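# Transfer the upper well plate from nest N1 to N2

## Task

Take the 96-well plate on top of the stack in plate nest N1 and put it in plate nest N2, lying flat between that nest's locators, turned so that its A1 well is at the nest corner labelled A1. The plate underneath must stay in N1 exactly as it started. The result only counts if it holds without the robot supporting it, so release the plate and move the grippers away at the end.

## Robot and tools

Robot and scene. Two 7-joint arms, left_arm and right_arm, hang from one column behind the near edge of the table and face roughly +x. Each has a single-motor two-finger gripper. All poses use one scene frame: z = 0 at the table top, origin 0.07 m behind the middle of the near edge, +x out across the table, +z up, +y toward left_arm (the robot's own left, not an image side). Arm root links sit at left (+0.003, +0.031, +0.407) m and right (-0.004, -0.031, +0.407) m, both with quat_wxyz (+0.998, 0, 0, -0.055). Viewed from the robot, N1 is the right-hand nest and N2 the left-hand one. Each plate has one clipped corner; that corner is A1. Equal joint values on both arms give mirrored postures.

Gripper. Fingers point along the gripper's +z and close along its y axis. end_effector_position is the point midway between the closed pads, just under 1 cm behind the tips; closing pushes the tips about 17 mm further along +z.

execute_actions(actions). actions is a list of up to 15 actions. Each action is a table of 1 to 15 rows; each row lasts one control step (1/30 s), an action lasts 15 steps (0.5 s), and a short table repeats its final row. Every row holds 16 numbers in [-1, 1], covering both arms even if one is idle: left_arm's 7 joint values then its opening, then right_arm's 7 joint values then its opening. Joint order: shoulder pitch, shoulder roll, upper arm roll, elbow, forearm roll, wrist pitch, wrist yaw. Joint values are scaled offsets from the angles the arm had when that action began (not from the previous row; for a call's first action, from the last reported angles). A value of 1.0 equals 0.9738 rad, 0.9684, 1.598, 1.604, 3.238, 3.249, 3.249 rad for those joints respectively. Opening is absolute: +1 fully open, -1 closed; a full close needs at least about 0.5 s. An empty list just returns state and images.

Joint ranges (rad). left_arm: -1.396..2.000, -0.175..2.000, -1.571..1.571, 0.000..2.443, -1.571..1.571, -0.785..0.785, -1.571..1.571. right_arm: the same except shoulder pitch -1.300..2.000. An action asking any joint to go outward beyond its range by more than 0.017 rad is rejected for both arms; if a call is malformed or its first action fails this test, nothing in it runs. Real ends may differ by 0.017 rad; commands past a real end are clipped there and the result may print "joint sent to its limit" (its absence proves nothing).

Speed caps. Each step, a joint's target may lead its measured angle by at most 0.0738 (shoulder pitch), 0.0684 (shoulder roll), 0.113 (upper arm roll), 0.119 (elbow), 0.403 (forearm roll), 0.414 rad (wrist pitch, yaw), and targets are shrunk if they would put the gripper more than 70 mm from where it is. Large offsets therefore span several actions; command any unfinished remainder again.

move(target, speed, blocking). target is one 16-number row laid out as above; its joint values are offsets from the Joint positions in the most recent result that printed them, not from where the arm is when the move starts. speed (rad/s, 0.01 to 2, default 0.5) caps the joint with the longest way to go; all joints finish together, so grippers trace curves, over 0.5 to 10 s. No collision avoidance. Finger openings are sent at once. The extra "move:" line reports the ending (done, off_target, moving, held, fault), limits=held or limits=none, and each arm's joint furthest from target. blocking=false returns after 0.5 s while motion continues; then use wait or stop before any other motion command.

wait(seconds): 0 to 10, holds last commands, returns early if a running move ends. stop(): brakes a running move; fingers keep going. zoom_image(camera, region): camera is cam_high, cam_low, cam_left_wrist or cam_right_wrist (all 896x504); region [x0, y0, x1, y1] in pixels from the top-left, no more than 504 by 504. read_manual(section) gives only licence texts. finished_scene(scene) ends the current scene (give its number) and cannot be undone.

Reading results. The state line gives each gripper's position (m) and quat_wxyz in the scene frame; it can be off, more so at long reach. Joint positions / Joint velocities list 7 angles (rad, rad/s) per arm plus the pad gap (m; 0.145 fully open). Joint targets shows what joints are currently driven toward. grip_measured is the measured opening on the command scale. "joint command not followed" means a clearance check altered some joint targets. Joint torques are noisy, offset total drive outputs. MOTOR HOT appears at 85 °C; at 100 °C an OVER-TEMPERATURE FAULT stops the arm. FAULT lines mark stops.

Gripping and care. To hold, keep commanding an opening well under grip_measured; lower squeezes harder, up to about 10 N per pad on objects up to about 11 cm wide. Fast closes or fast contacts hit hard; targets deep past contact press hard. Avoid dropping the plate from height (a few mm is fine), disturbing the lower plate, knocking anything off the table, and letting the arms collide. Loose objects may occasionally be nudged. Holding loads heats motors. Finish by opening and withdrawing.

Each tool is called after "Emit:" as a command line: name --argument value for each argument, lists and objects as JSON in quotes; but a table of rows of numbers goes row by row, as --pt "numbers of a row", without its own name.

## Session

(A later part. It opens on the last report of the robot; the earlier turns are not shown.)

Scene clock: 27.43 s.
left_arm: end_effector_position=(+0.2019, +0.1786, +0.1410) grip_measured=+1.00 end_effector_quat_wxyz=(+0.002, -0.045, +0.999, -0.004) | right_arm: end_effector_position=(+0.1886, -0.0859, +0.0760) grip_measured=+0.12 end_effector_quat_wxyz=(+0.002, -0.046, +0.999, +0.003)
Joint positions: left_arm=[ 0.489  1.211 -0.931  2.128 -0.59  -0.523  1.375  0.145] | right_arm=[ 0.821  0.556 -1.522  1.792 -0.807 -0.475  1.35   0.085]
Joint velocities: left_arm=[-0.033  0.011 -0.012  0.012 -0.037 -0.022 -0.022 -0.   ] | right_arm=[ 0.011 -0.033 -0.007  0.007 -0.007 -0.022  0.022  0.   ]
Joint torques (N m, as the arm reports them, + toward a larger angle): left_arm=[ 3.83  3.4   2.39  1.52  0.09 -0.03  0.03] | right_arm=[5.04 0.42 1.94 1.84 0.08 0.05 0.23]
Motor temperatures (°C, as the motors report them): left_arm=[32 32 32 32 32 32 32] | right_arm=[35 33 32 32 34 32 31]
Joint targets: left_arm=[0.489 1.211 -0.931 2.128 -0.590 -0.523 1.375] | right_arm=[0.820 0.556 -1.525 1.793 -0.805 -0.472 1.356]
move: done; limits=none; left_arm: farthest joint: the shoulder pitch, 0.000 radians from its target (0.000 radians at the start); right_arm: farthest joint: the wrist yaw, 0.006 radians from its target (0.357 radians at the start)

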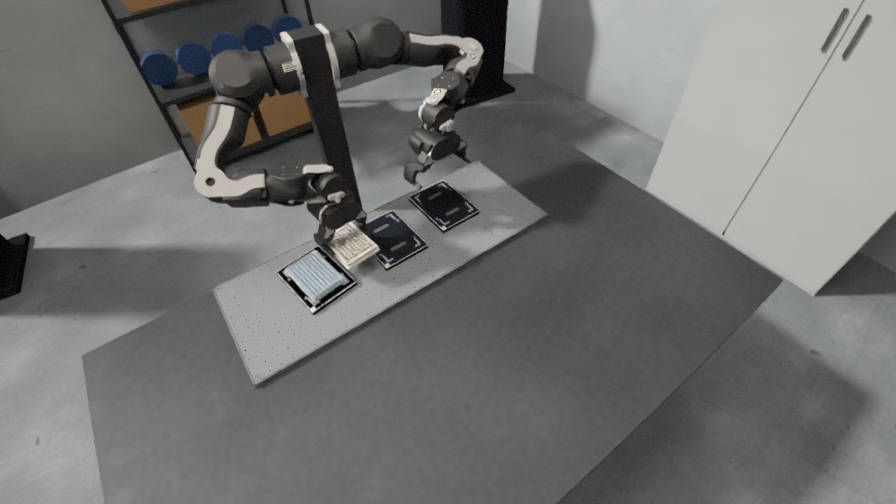

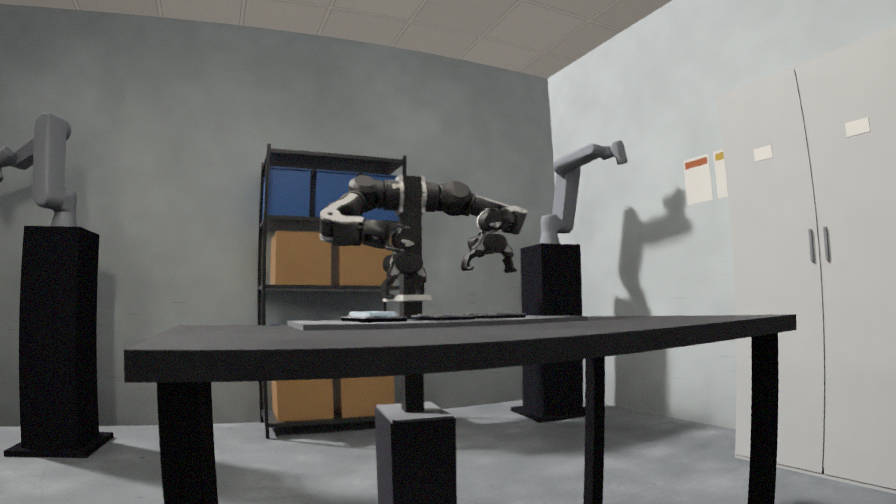

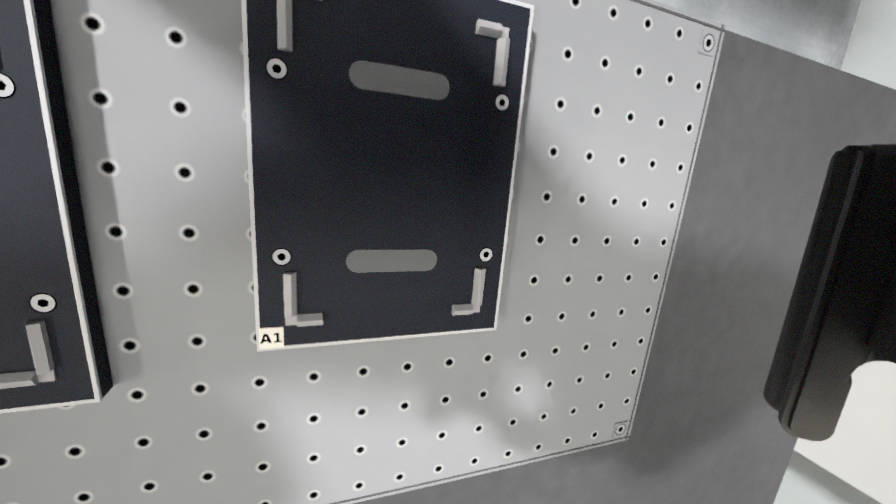

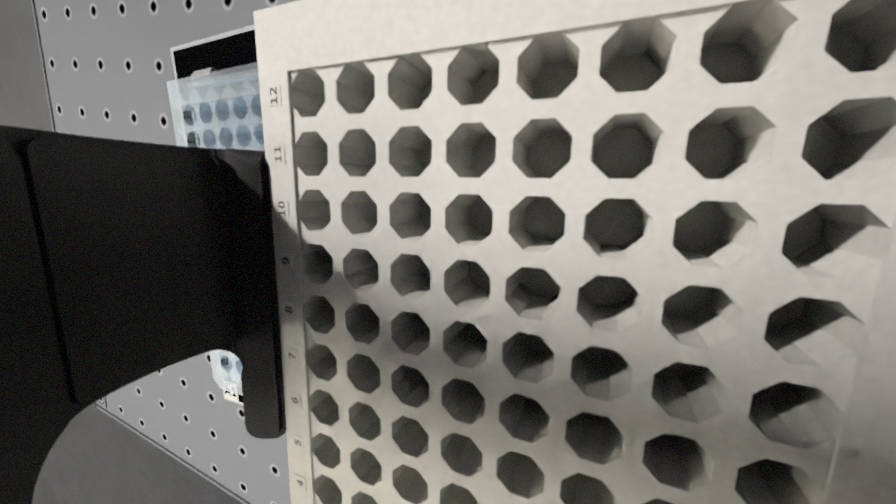

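Emit:
move --target '[0,0,0,0,0,0,0,1,-0.1073,-0.4647,-0.001,-0.2007,-0.025,0.0403,0.029,-0.15]' --speed 0.3

Emit:
zoom_image --camera "cam_high" --region '[340, 190, 440, 275]'

Emit:
zoom_image --camera "cam_low" --region '[390, 270, 490, 325]'

Scene clock: 29.73 s.
left_arm: end_effector_position=(+0.2019, +0.1786, +0.1410) grip_measured=+1.00 end_effector_quat_wxyz=(+0.002, -0.045, +0.999, -0.004) | right_arm: end_effector_position=(+0.1840, +0.0154, +0.0532) grip_measured=+0.12 end_effector_quat_wxyz=(-0.001, -0.033, +0.999, +0.002)
Joint positions: left_arm=[ 0.489  1.211 -0.931  2.128 -0.59  -0.523  1.375  0.145] | right_arm=[ 0.717  0.105 -1.522  1.472 -0.886 -0.347  1.439  0.085]
Joint velocities: left_arm=[-0.033  0.011 -0.002 -0.017  0.007 -0.037  0.051 -0.   ] | right_arm=[ 0.011 -0.011 -0.022  0.002 -0.037 -0.022  0.022 -0.   ]
Joint torques (N m, as the arm reports them, + toward a larger angle): left_arm=[ 3.87  3.35  2.37  1.61  0.07 -0.04  0.02] | right_arm=[ 5.11 -2.1   2.01  1.81 -0.02  0.05  0.24]
Motor temperatures (°C, as the motors report them): left_arm=[32 32 32 32 32 32 32] | right_arm=[35 33 32 32 34 32 31]
Joint targets: left_arm=[0.489 1.211 -0.931 2.128 -0.590 -0.523 1.375] | right_arm=[0.717 0.106 -1.523 1.471 -0.888 -0.344 1.445]
move: done; limits=none; left_arm: farthest joint: the shoulder pitch, 0.000 radians from its target (0.000 radians at the start); right_arm: farthest joint: the wrist yaw, 0.005 radians from its target (0.094 radians at the start)

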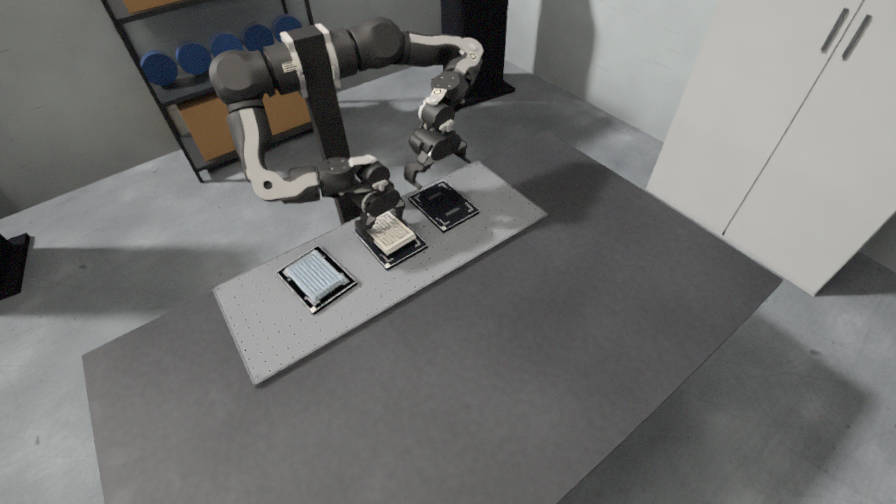

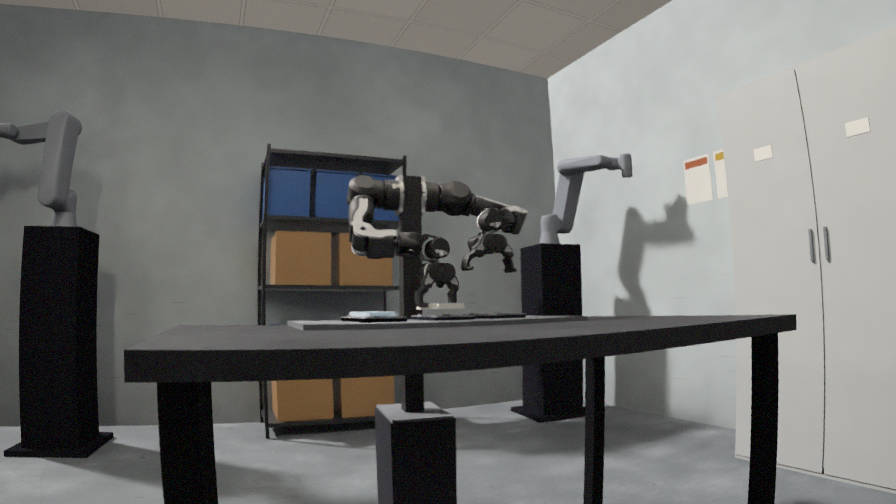

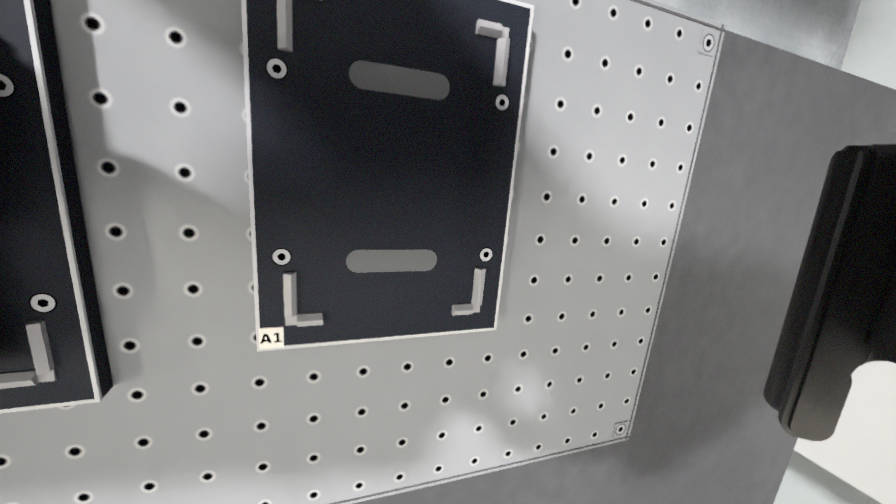

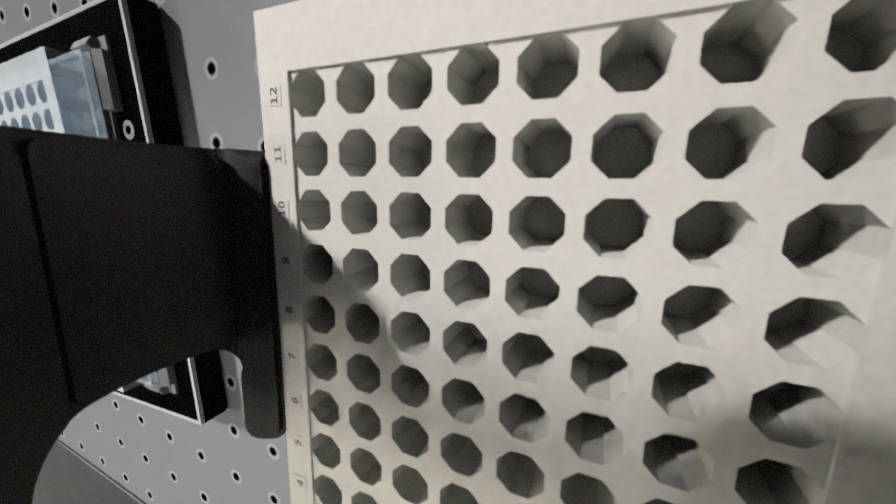

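Region (340, 190, 440, 275) of cam_high's 896x504 image, scaled by 5.040, with more detail than that image has; it fills the top 428 rows of this view, and the rest is white.

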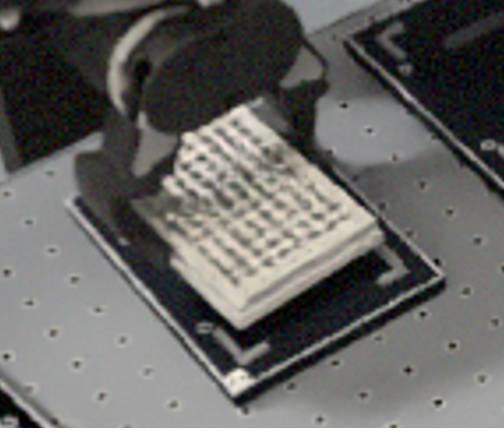

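Region (390, 270, 490, 325) of cam_low's 896x504 image, scaled by 5.040, with more detail than that image has; it fills the top 277 rows of this view, and the rest is white.

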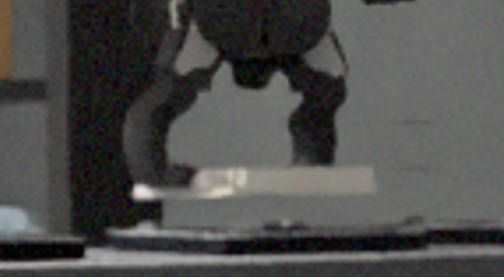

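Emit:
move --target '[0,0,0,0,0,0,0,1,-0.0137,-0.0072,-0.0065,-0.0238,-0.0074,-0.0028,-0.0125,-0.15]' --speed 0.06

Emit:
zoom_image --camera "cam_high" --region '[360, 210, 440, 275]'

Emit:
zoom_image --camera "cam_low" --region '[405, 290, 475, 325]'

Scene clock: 31.27 s.
left_arm: end_effector_position=(+0.2019, +0.1786, +0.1410) grip_measured=+1.00 end_effector_quat_wxyz=(+0.002, -0.045, +0.999, -0.004) | right_arm: end_effector_position=(+0.1848, +0.0150, +0.0446) grip_measured=+0.12 end_effector_quat_wxyz=(-0.001, -0.030, +1.000, +0.003)
Joint positions: left_arm=[ 0.489  1.211 -0.931  2.128 -0.59  -0.523  1.375  0.145] | right_arm=[ 0.705  0.101 -1.529  1.436 -0.907 -0.353  1.404  0.085]
Joint velocities: left_arm=[ 0.011  0.033 -0.007 -0.007  0.007  0.022  0.007 -0.   ] | right_arm=[ 0.077 -0.033 -0.007  0.002  0.037  0.022 -0.007  0.   ]
Joint torques (N m, as the arm reports them, + toward a larger angle): left_arm=[ 3.9   3.52  2.38  1.55  0.07 -0.02  0.03] | right_arm=[ 4.94 -3.01  1.71  1.81 -0.03 -0.11 -0.1 ]
Motor temperatures (°C, as the motors report them): left_arm=[32 32 32 32 32 32 32] | right_arm=[35 33 32 33 34 32 31]
Joint targets: left_arm=[0.489 1.211 -0.931 2.128 -0.590 -0.523 1.375] | right_arm=[0.704 0.098 -1.532 1.434 -0.909 -0.356 1.398]
move: done; limits=none; left_arm: farthest joint: the shoulder pitch, 0.000 radians from its target (0.000 radians at the start); right_arm: farthest joint: the wrist yaw, 0.005 radians from its target (0.040 radians at the start)

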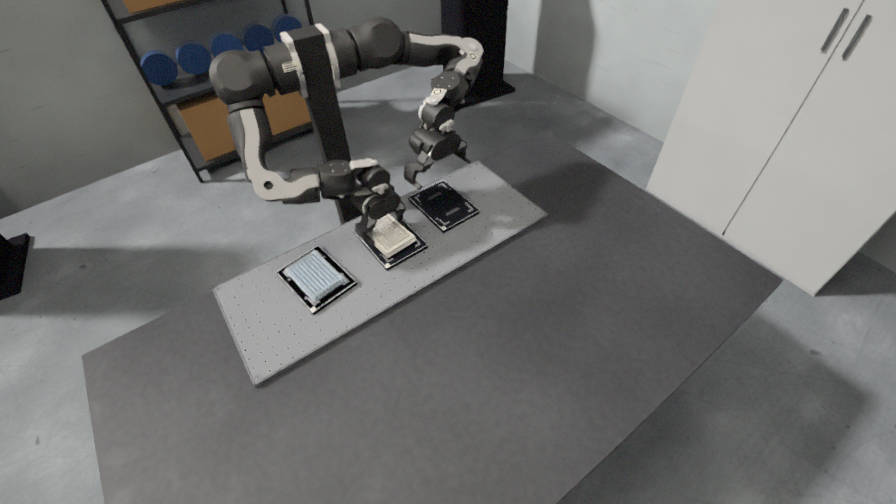

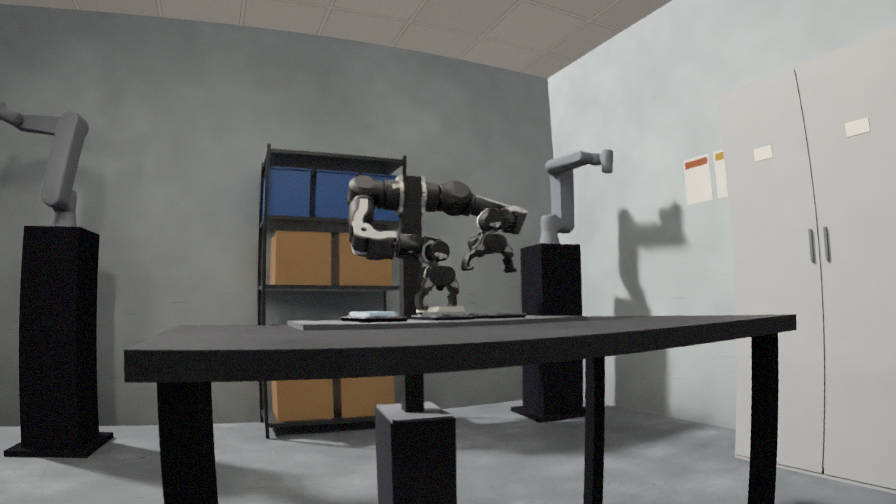

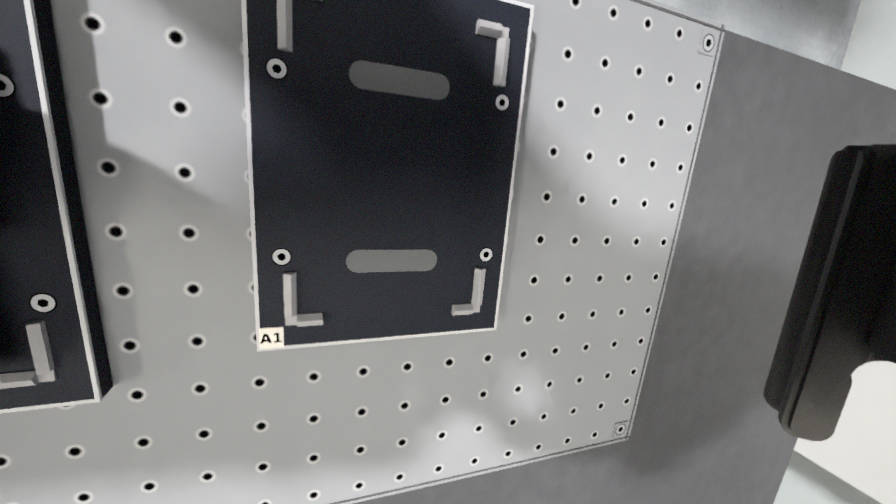

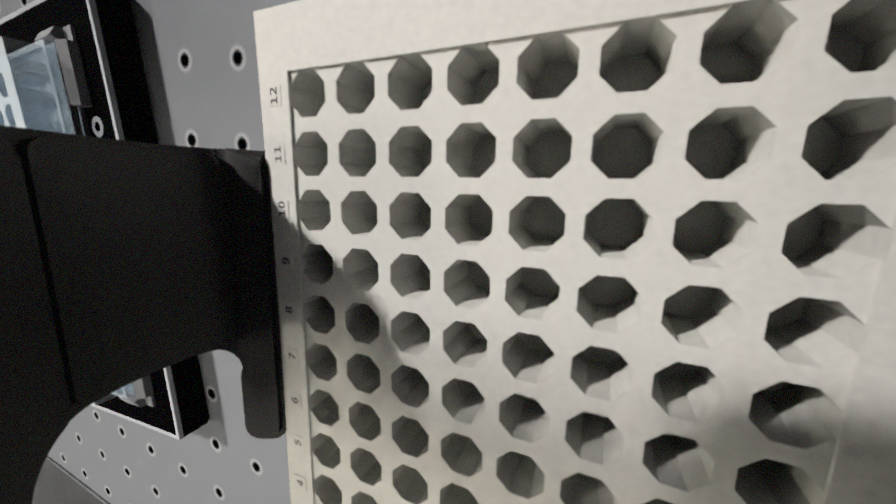

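Region (360, 210, 440, 275) of cam_high's 896x504 image, scaled by 6.300, with more detail than that image has; it fills the top 410 rows of this view, and the rest is white.

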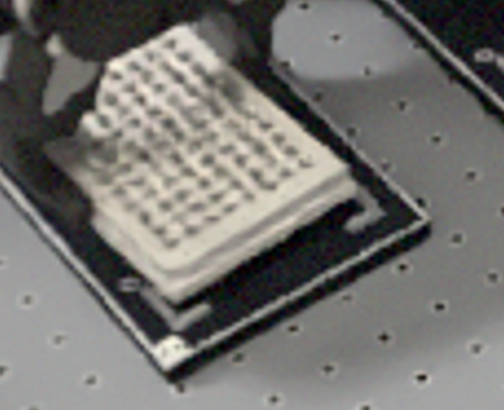

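Region (405, 290, 475, 325) of cam_low's 896x504 image, scaled by 7.200, with more detail than that image has.

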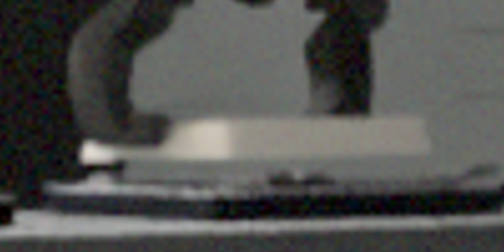

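Emit:
zoom_image --camera "cam_high" --region '[375, 230, 430, 272]'

Emit:
zoom_image --camera "cam_high" --region '[425, 190, 480, 232]'

Region (375, 230, 430, 272) of cam_high's 896x504 image, scaled by 9.164, with more detail than that image has; it fills the top 385 rows of this view, and the rest is white.

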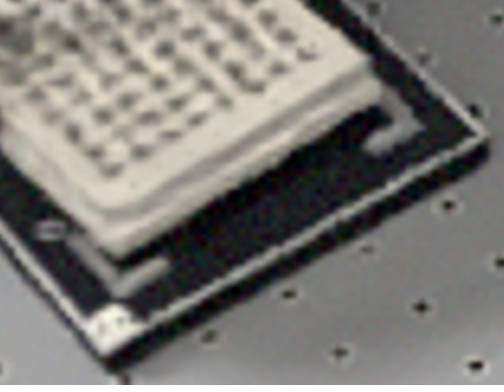

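Region (425, 190, 480, 232) of cam_high's 896x504 image, scaled by 9.164, with more detail than that image has; it fills the top 385 rows of this view, and the rest is white.

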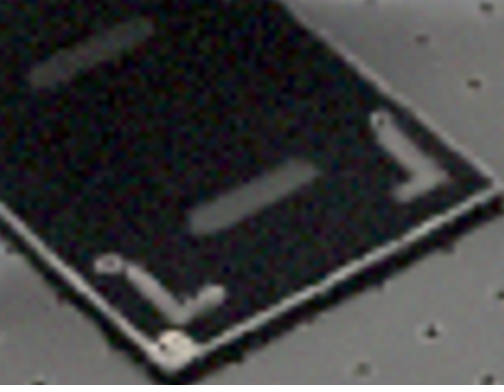

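Emit:
move --target '[0,0,0,0,0,0,0,1,-0.0031,-0.0072,-0.0056,-0.0143,-0.0037,0.0068,-0.008,-0.15]' --speed 0.04

Emit:
zoom_image --camera "cam_high" --region '[375, 230, 430, 272]'

Emit:
zoom_image --camera "cam_low" --region '[405, 290, 475, 325]'

Scene clock: 32.97 s.
left_arm: end_effector_position=(+0.2019, +0.1786, +0.1410) grip_measured=+1.00 end_effector_quat_wxyz=(+0.002, -0.045, +0.999, -0.004) | right_arm: end_effector_position=(+0.1870, +0.0153, +0.0408) grip_measured=+0.12 end_effector_quat_wxyz=(+0.003, -0.018, +1.000, +0.004)
Joint positions: left_arm=[ 0.489  1.211 -0.931  2.128 -0.59  -0.523  1.375  0.145] | right_arm=[ 0.704  0.096 -1.535  1.415 -0.917 -0.334  1.383  0.085]
Joint velocities: left_arm=[-0.011 -0.077  0.002 -0.002  0.022  0.066 -0.066  0.   ] | right_arm=[-0.011 -0.011  0.002 -0.012 -0.066 -0.037 -0.051 -0.   ]
Joint torques (N m, as the arm reports them, + toward a larger angle): left_arm=[ 3.85  3.44  2.38  1.6   0.08 -0.02  0.03] | right_arm=[ 4.88 -3.04  1.66  1.77 -0.03  0.05 -0.1 ]
Motor temperatures (°C, as the motors report them): left_arm=[32 32 32 32 32 32 32] | right_arm=[35 33 32 33 34 32 31]
Joint targets: left_arm=[0.489 1.211 -0.931 2.128 -0.590 -0.523 1.375] | right_arm=[0.702 0.094 -1.538 1.413 -0.919 -0.331 1.378]
move: done; limits=none; left_arm: farthest joint: the shoulder pitch, 0.000 radians from its target (0.000 radians at the start); right_arm: farthest joint: the wrist yaw, 0.005 radians from its target (0.026 radians at the start)

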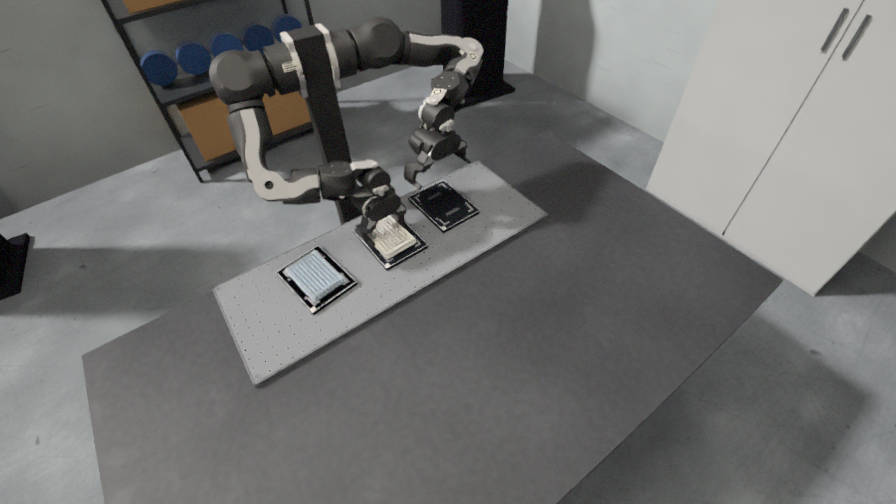

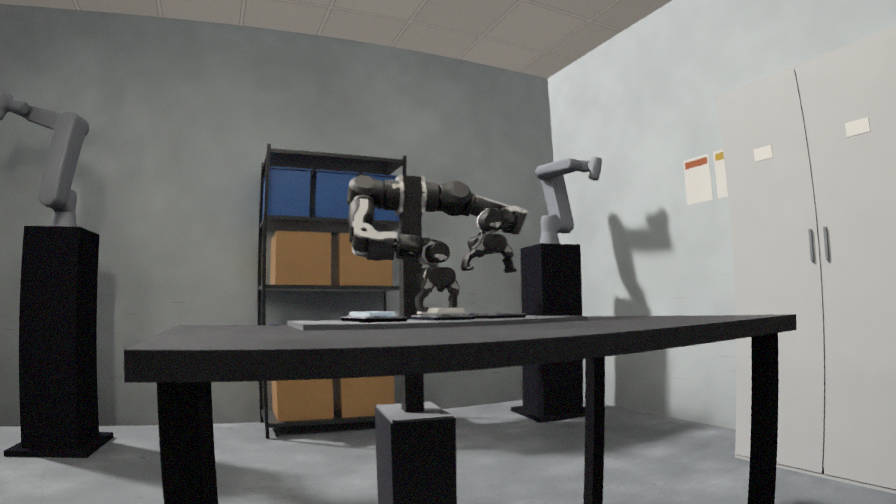

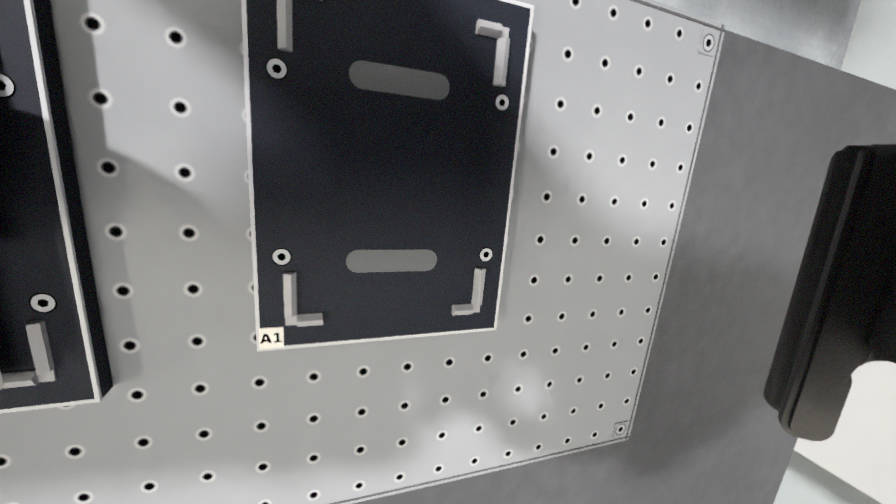

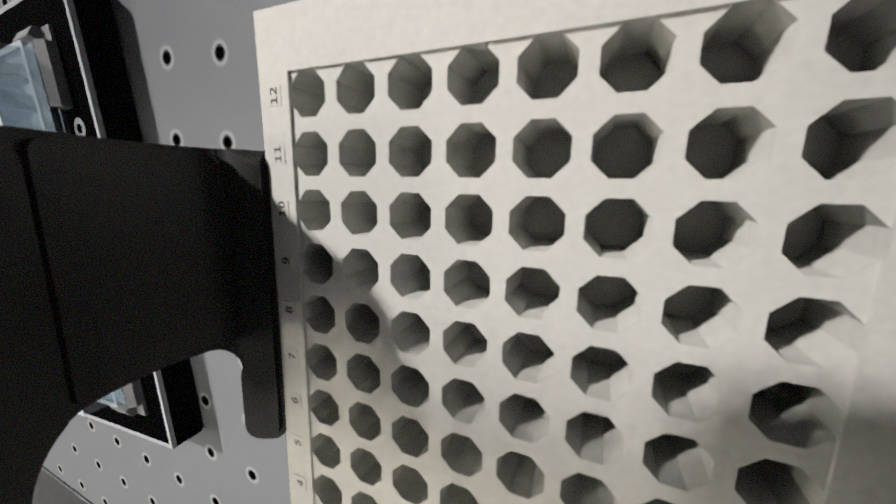

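Region (375, 230, 430, 272) of cam_high's 896x504 image, scaled by 9.164, with more detail than that image has; it fills the top 385 rows of this view, and the rest is white.

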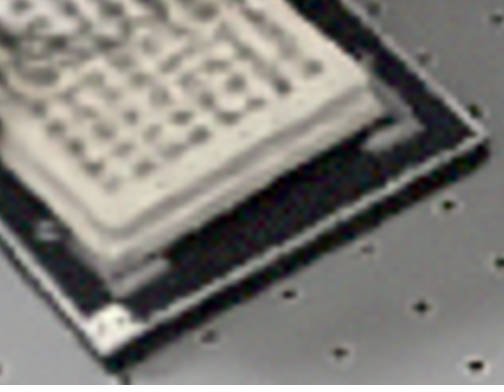

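Region (405, 290, 475, 325) of cam_low's 896x504 image, scaled by 7.200, with more detail than that image has.

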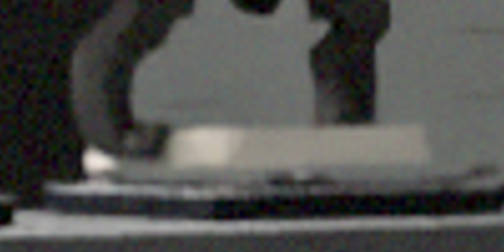

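Emit:
move --target '[0,0,0,0,0,0,0,1,-0.0082,-0.0052,-0.0048,-0.0118,-0.0039,-0.0022,-0.0065,-0.15]' --speed 0.03

Emit:
zoom_image --camera "cam_high" --region '[375, 230, 430, 272]'

Emit:
zoom_image --camera "cam_low" --region '[405, 290, 475, 325]'

Scene clock: 34.20 s.
left_arm: end_effector_position=(+0.2019, +0.1786, +0.1410) grip_measured=+1.00 end_effector_quat_wxyz=(+0.002, -0.045, +0.999, -0.004) | right_arm: end_effector_position=(+0.1872, +0.0147, +0.0373) grip_measured=+0.12 end_effector_quat_wxyz=(+0.003, -0.019, +1.000, +0.002)
Joint positions: left_arm=[ 0.489  1.211 -0.931  2.128 -0.59  -0.523  1.375  0.145] | right_arm=[ 0.699  0.093 -1.539  1.399 -0.927 -0.339  1.372  0.085]
Joint velocities: left_arm=[ 0.011 -0.099 -0.007 -0.002  0.007 -0.037  0.022 -0.   ] | right_arm=[-0.011 -0.033 -0.002 -0.002  0.022  0.051 -0.066 -0.   ]
Joint torques (N m, as the arm reports them, + toward a larger angle): left_arm=[ 3.93  3.45  2.3   1.58  0.07 -0.01  0.02] | right_arm=[ 4.53 -2.91  1.46  1.59 -0.07 -0.08 -0.24]
Motor temperatures (°C, as the motors report them): left_arm=[32 32 32 32 32 32 32] | right_arm=[35 33 32 33 34 32 31]
Joint targets: left_arm=[0.489 1.211 -0.931 2.128 -0.590 -0.523 1.375] | right_arm=[0.696 0.091 -1.543 1.396 -0.930 -0.341 1.362]
move: done; limits=none; left_arm: farthest joint: the shoulder pitch, 0.000 radians from its target (0.000 radians at the start); right_arm: farthest joint: the wrist yaw, 0.010 radians from its target (0.022 radians at the start)

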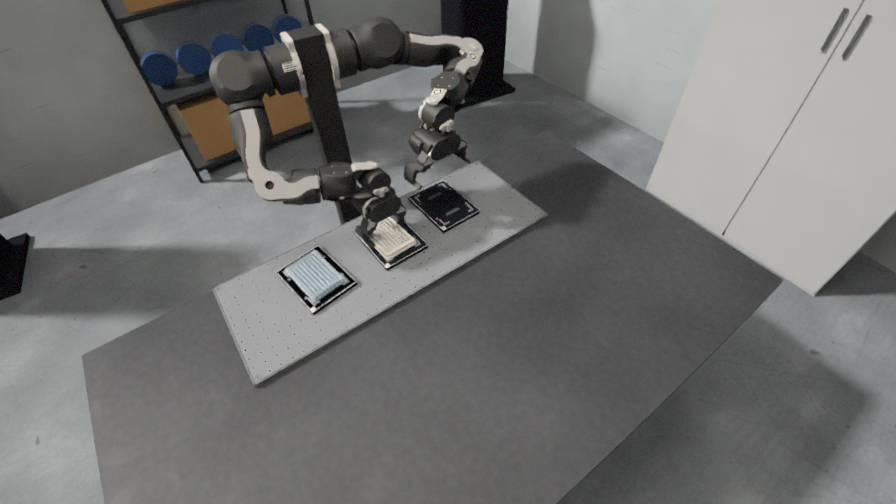

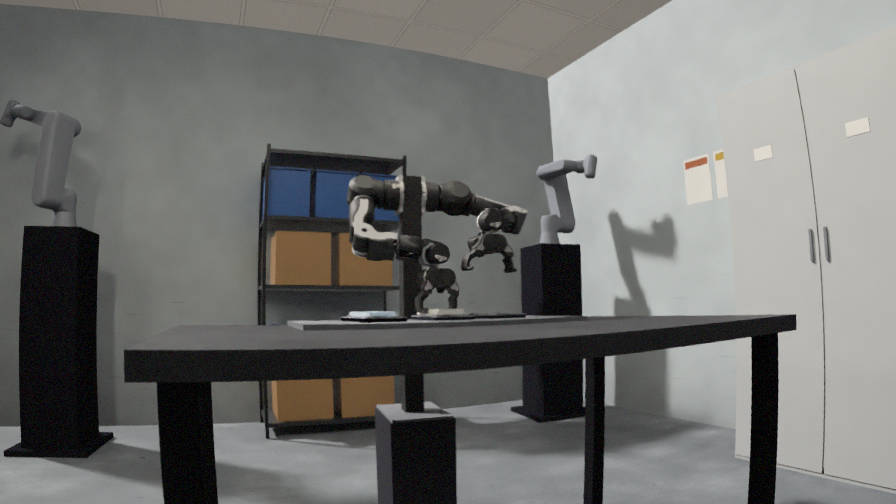

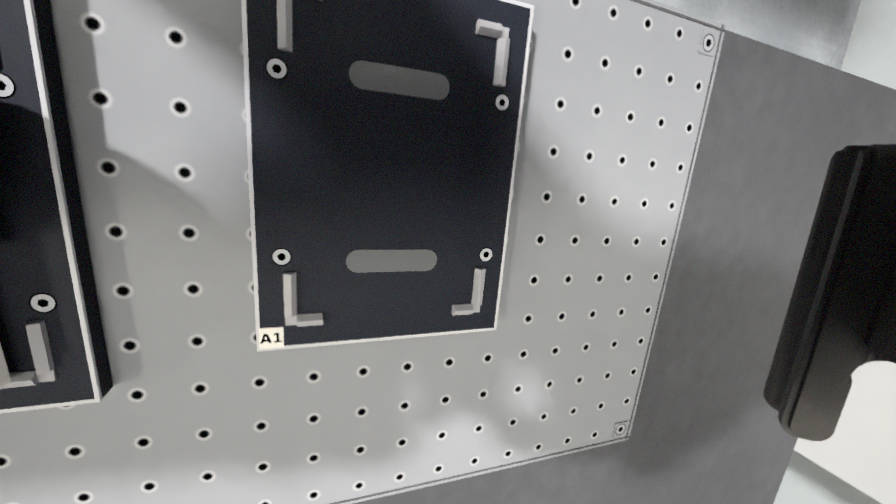

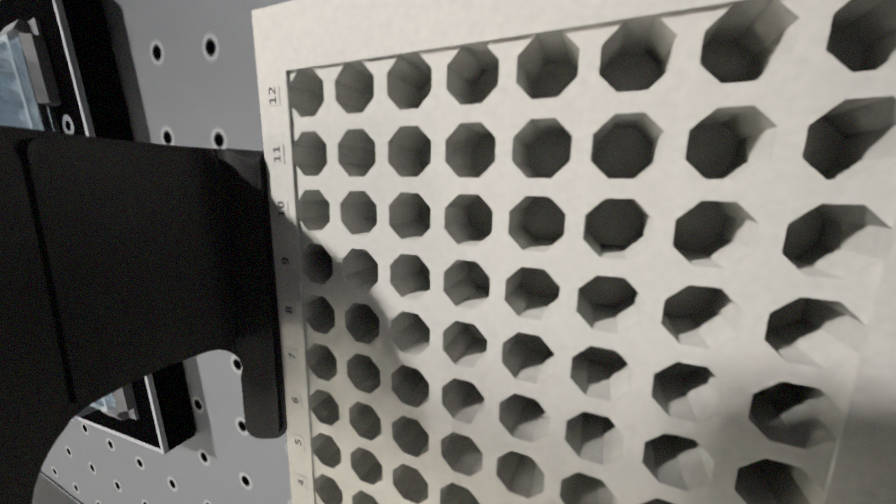

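Region (375, 230, 430, 272) of cam_high's 896x504 image, scaled by 9.164, with more detail than that image has; it fills the top 385 rows of this view, and the rest is white.

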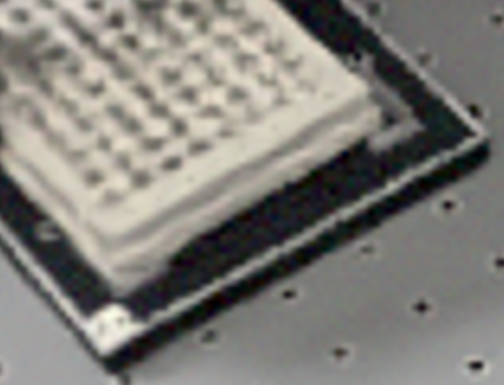

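Region (405, 290, 475, 325) of cam_low's 896x504 image, scaled by 7.200, with more detail than that image has.

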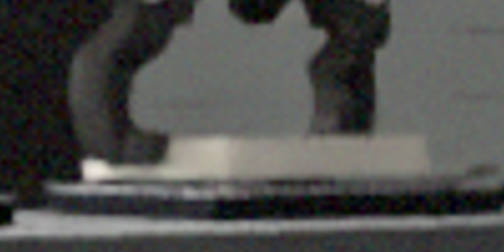

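Emit:
zoom_image --camera "cam_left_wrist" --region '[0, 290, 130, 420]'

Region (0, 290, 130, 420) of cam_left_wrist's 896x504 image, scaled by 3.877, with more detail than that image has.

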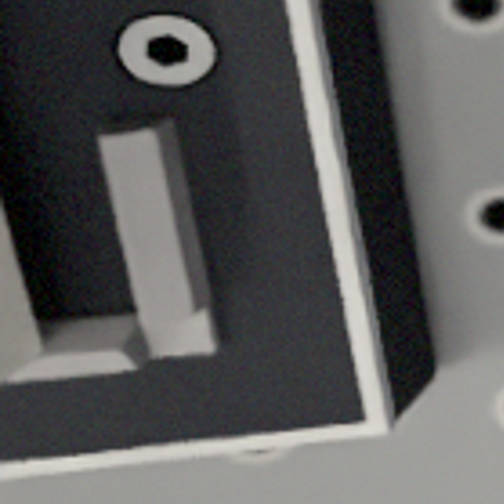

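Emit:
execute_actions --actions '[[[0,0,0,0,0,0,0,1,0.002,0.0005,0.001,0.002,0.0008,0.0004,0.0015,-0.15],[0,0,0,0,0,0,0,1,0.003,0.001,0.002,0.004,0.0012,0.0008,0.0025,-0.15],[0,0,0,0,0,0,0,1,0.004,0.001,0.0025,0.005,0.0016,0.001,0.003,-0.15],[0,0,0,0,0,0,0,1,0.005,0.0013,0.003,0.006,0.002,0.0012,0.0036,-0.15],[0,0,0,0,0,0,0,1,0.006,0.0016,0.0036,0.007,0.0024,0.0014,0.0042,-0.15],[0,0,0,0,0,0,0,1,0.007,0.0018,0.0042,0.008,0.0028,0.0016,0.0049,-0.15],[0,0,0,0,0,0,0,1,0.0076,0.002,0.0047,0.0092,0.0031,0.0018,0.0055,-0.15]],[[0,0,0,0,0,0,0,1,0,-0.003,0,0,0,0,0.002,-0.15],[0,0,0,0,0,0,0,1,0,-0.005,0,0,0,0,0.0023,-0.15],[0,0,0,0,0,0,0,1,0,-0.007,0,0,0,0,0.0026,-0.15],[0,0,0,0,0,0,0,1,0,-0.009,0,0,0,0,0.0029,-0.15],[0,0,0,0,0,0,0,1,0,-0.011,0,0,0,0,0.0032,-0.15],[0,0,0,0,0,0,0,1,0,-0.013,0,0,0,0,0.0035,-0.15],[0,0,0,0,0,0,0,1,0,-0.015,0,0,0,0,0.0038,-0.15],[0,0,0,0,0,0,0,1,0,-0.017,0,0,0,0,0.004,-0.15],[0,0,0,0,0,0,0,1,0,-0.0186,0,0,0,0,0.0043,-0.15]]]'

Emit:
zoom_image --camera "cam_left_wrist" --region '[0, 290, 130, 420]'

Emit:
zoom_image --camera "cam_high" --region '[375, 230, 430, 272]'

Scene clock: 36.10 s.
left_arm: end_effector_position=(+0.2019, +0.1786, +0.1410) grip_measured=+1.00 end_effector_quat_wxyz=(+0.002, -0.045, +0.999, -0.004) | right_arm: end_effector_position=(+0.1858, +0.0206, +0.0427) grip_measured=+0.12 end_effector_quat_wxyz=(+0.004, -0.024, +1.000, +0.004)
Joint positions: left_arm=[ 0.489  1.211 -0.931  2.128 -0.59  -0.523  1.375  0.145] | right_arm=[ 0.703  0.077 -1.535  1.411 -0.918 -0.336  1.393  0.085]
Joint velocities: left_arm=[-0.011 -0.033 -0.002 -0.007 -0.037  0.007  0.022 -0.   ] | right_arm=[-0.033  0.121 -0.007 -0.017  0.007 -0.095 -0.081 -0.   ]
Joint torques (N m, as the arm reports them, + toward a larger angle): left_arm=[ 3.9   3.45  2.36  1.54  0.07 -0.02  0.04] | right_arm=[ 5.22 -2.96  2.25  2.1   0.03 -0.03  0.23]
Motor temperatures (°C, as the motors report them): left_arm=[32 32 32 32 32 32 32] | right_arm=[35 33 32 33 34 32 31]
Joint targets: left_arm=[0.489 1.211 -0.931 2.128 -0.590 -0.523 1.375] | right_arm=[0.703 0.076 -1.535 1.411 -0.918 -0.336 1.398]

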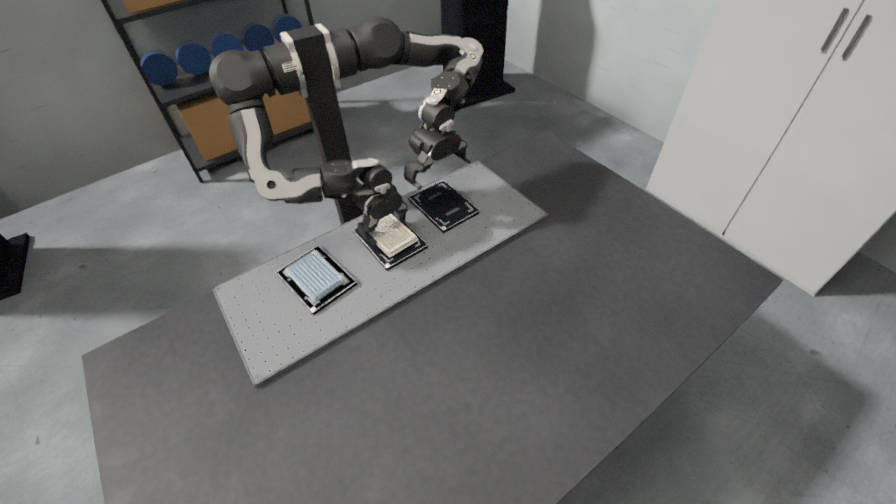

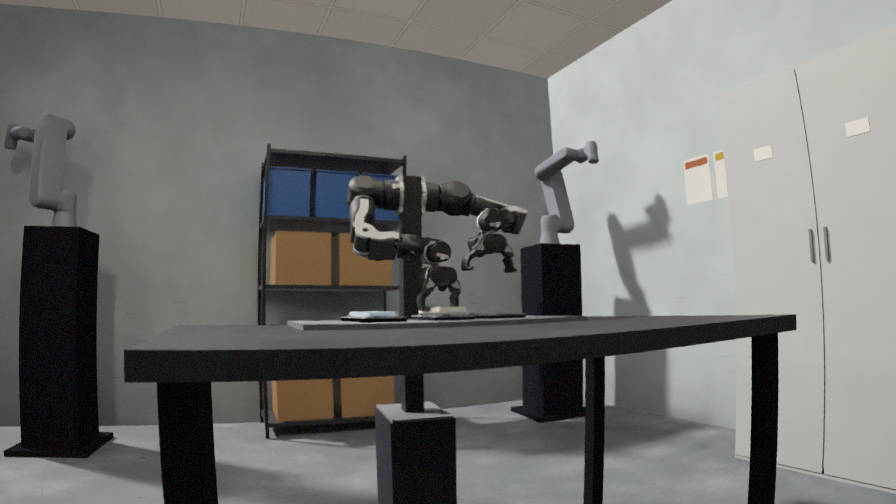

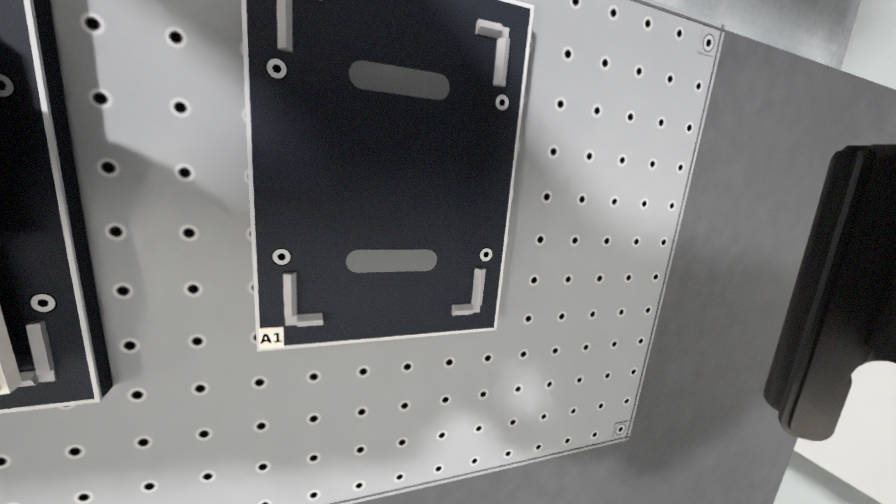

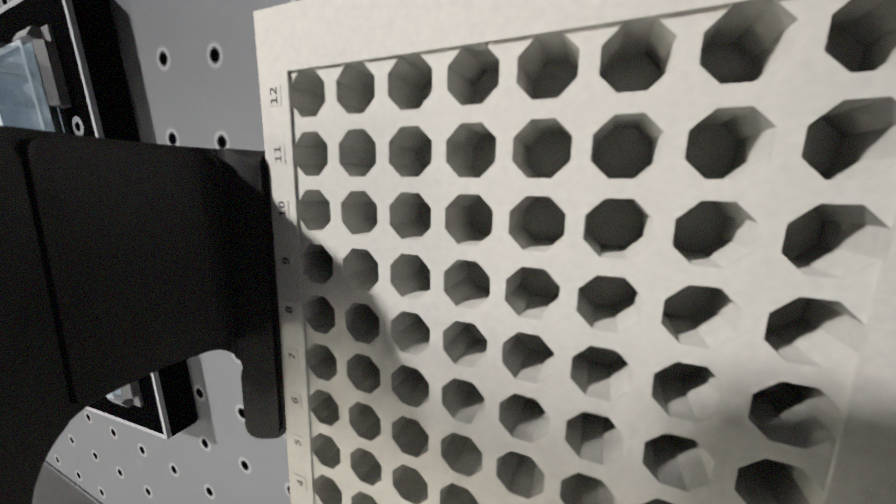

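Region (0, 290, 130, 420) of cam_left_wrist's 896x504 image, scaled by 3.877, with more detail than that image has.

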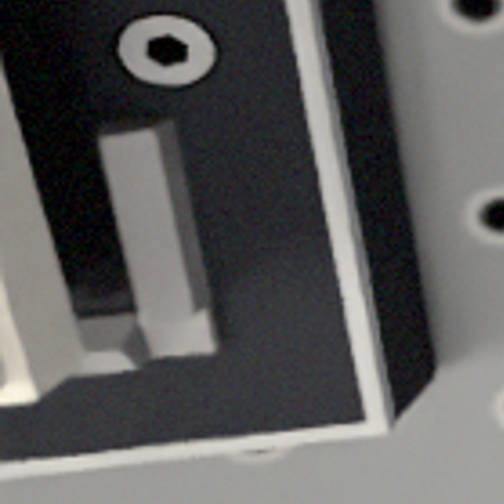

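Region (375, 230, 430, 272) of cam_high's 896x504 image, scaled by 9.164, with more detail than that image has; it fills the top 385 rows of this view, and the rest is white.

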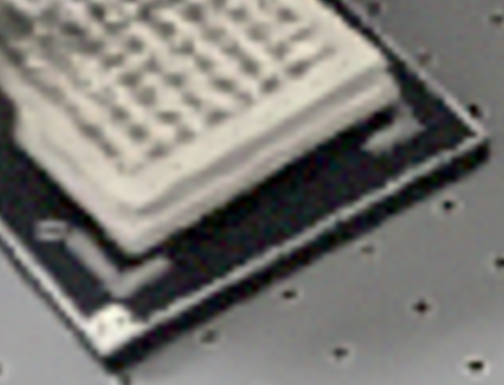

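Emit:
zoom_image --camera "cam_left_wrist" --region '[0, 200, 60, 420]'

Emit:
zoom_image --camera "cam_low" --region '[405, 290, 475, 325]'

Region (0, 200, 60, 420) of cam_left_wrist's 896x504 image, scaled by 2.291, with more detail than that image has; it fills the left 137 columns of this view, and the rest is white.

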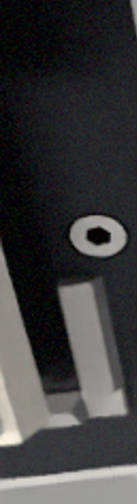

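Region (405, 290, 475, 325) of cam_low's 896x504 image, scaled by 7.200, with more detail than that image has.

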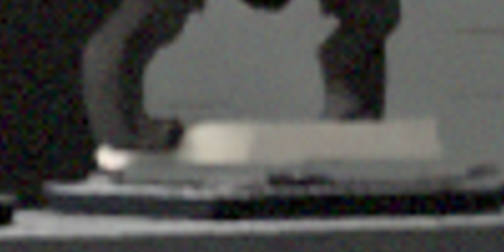

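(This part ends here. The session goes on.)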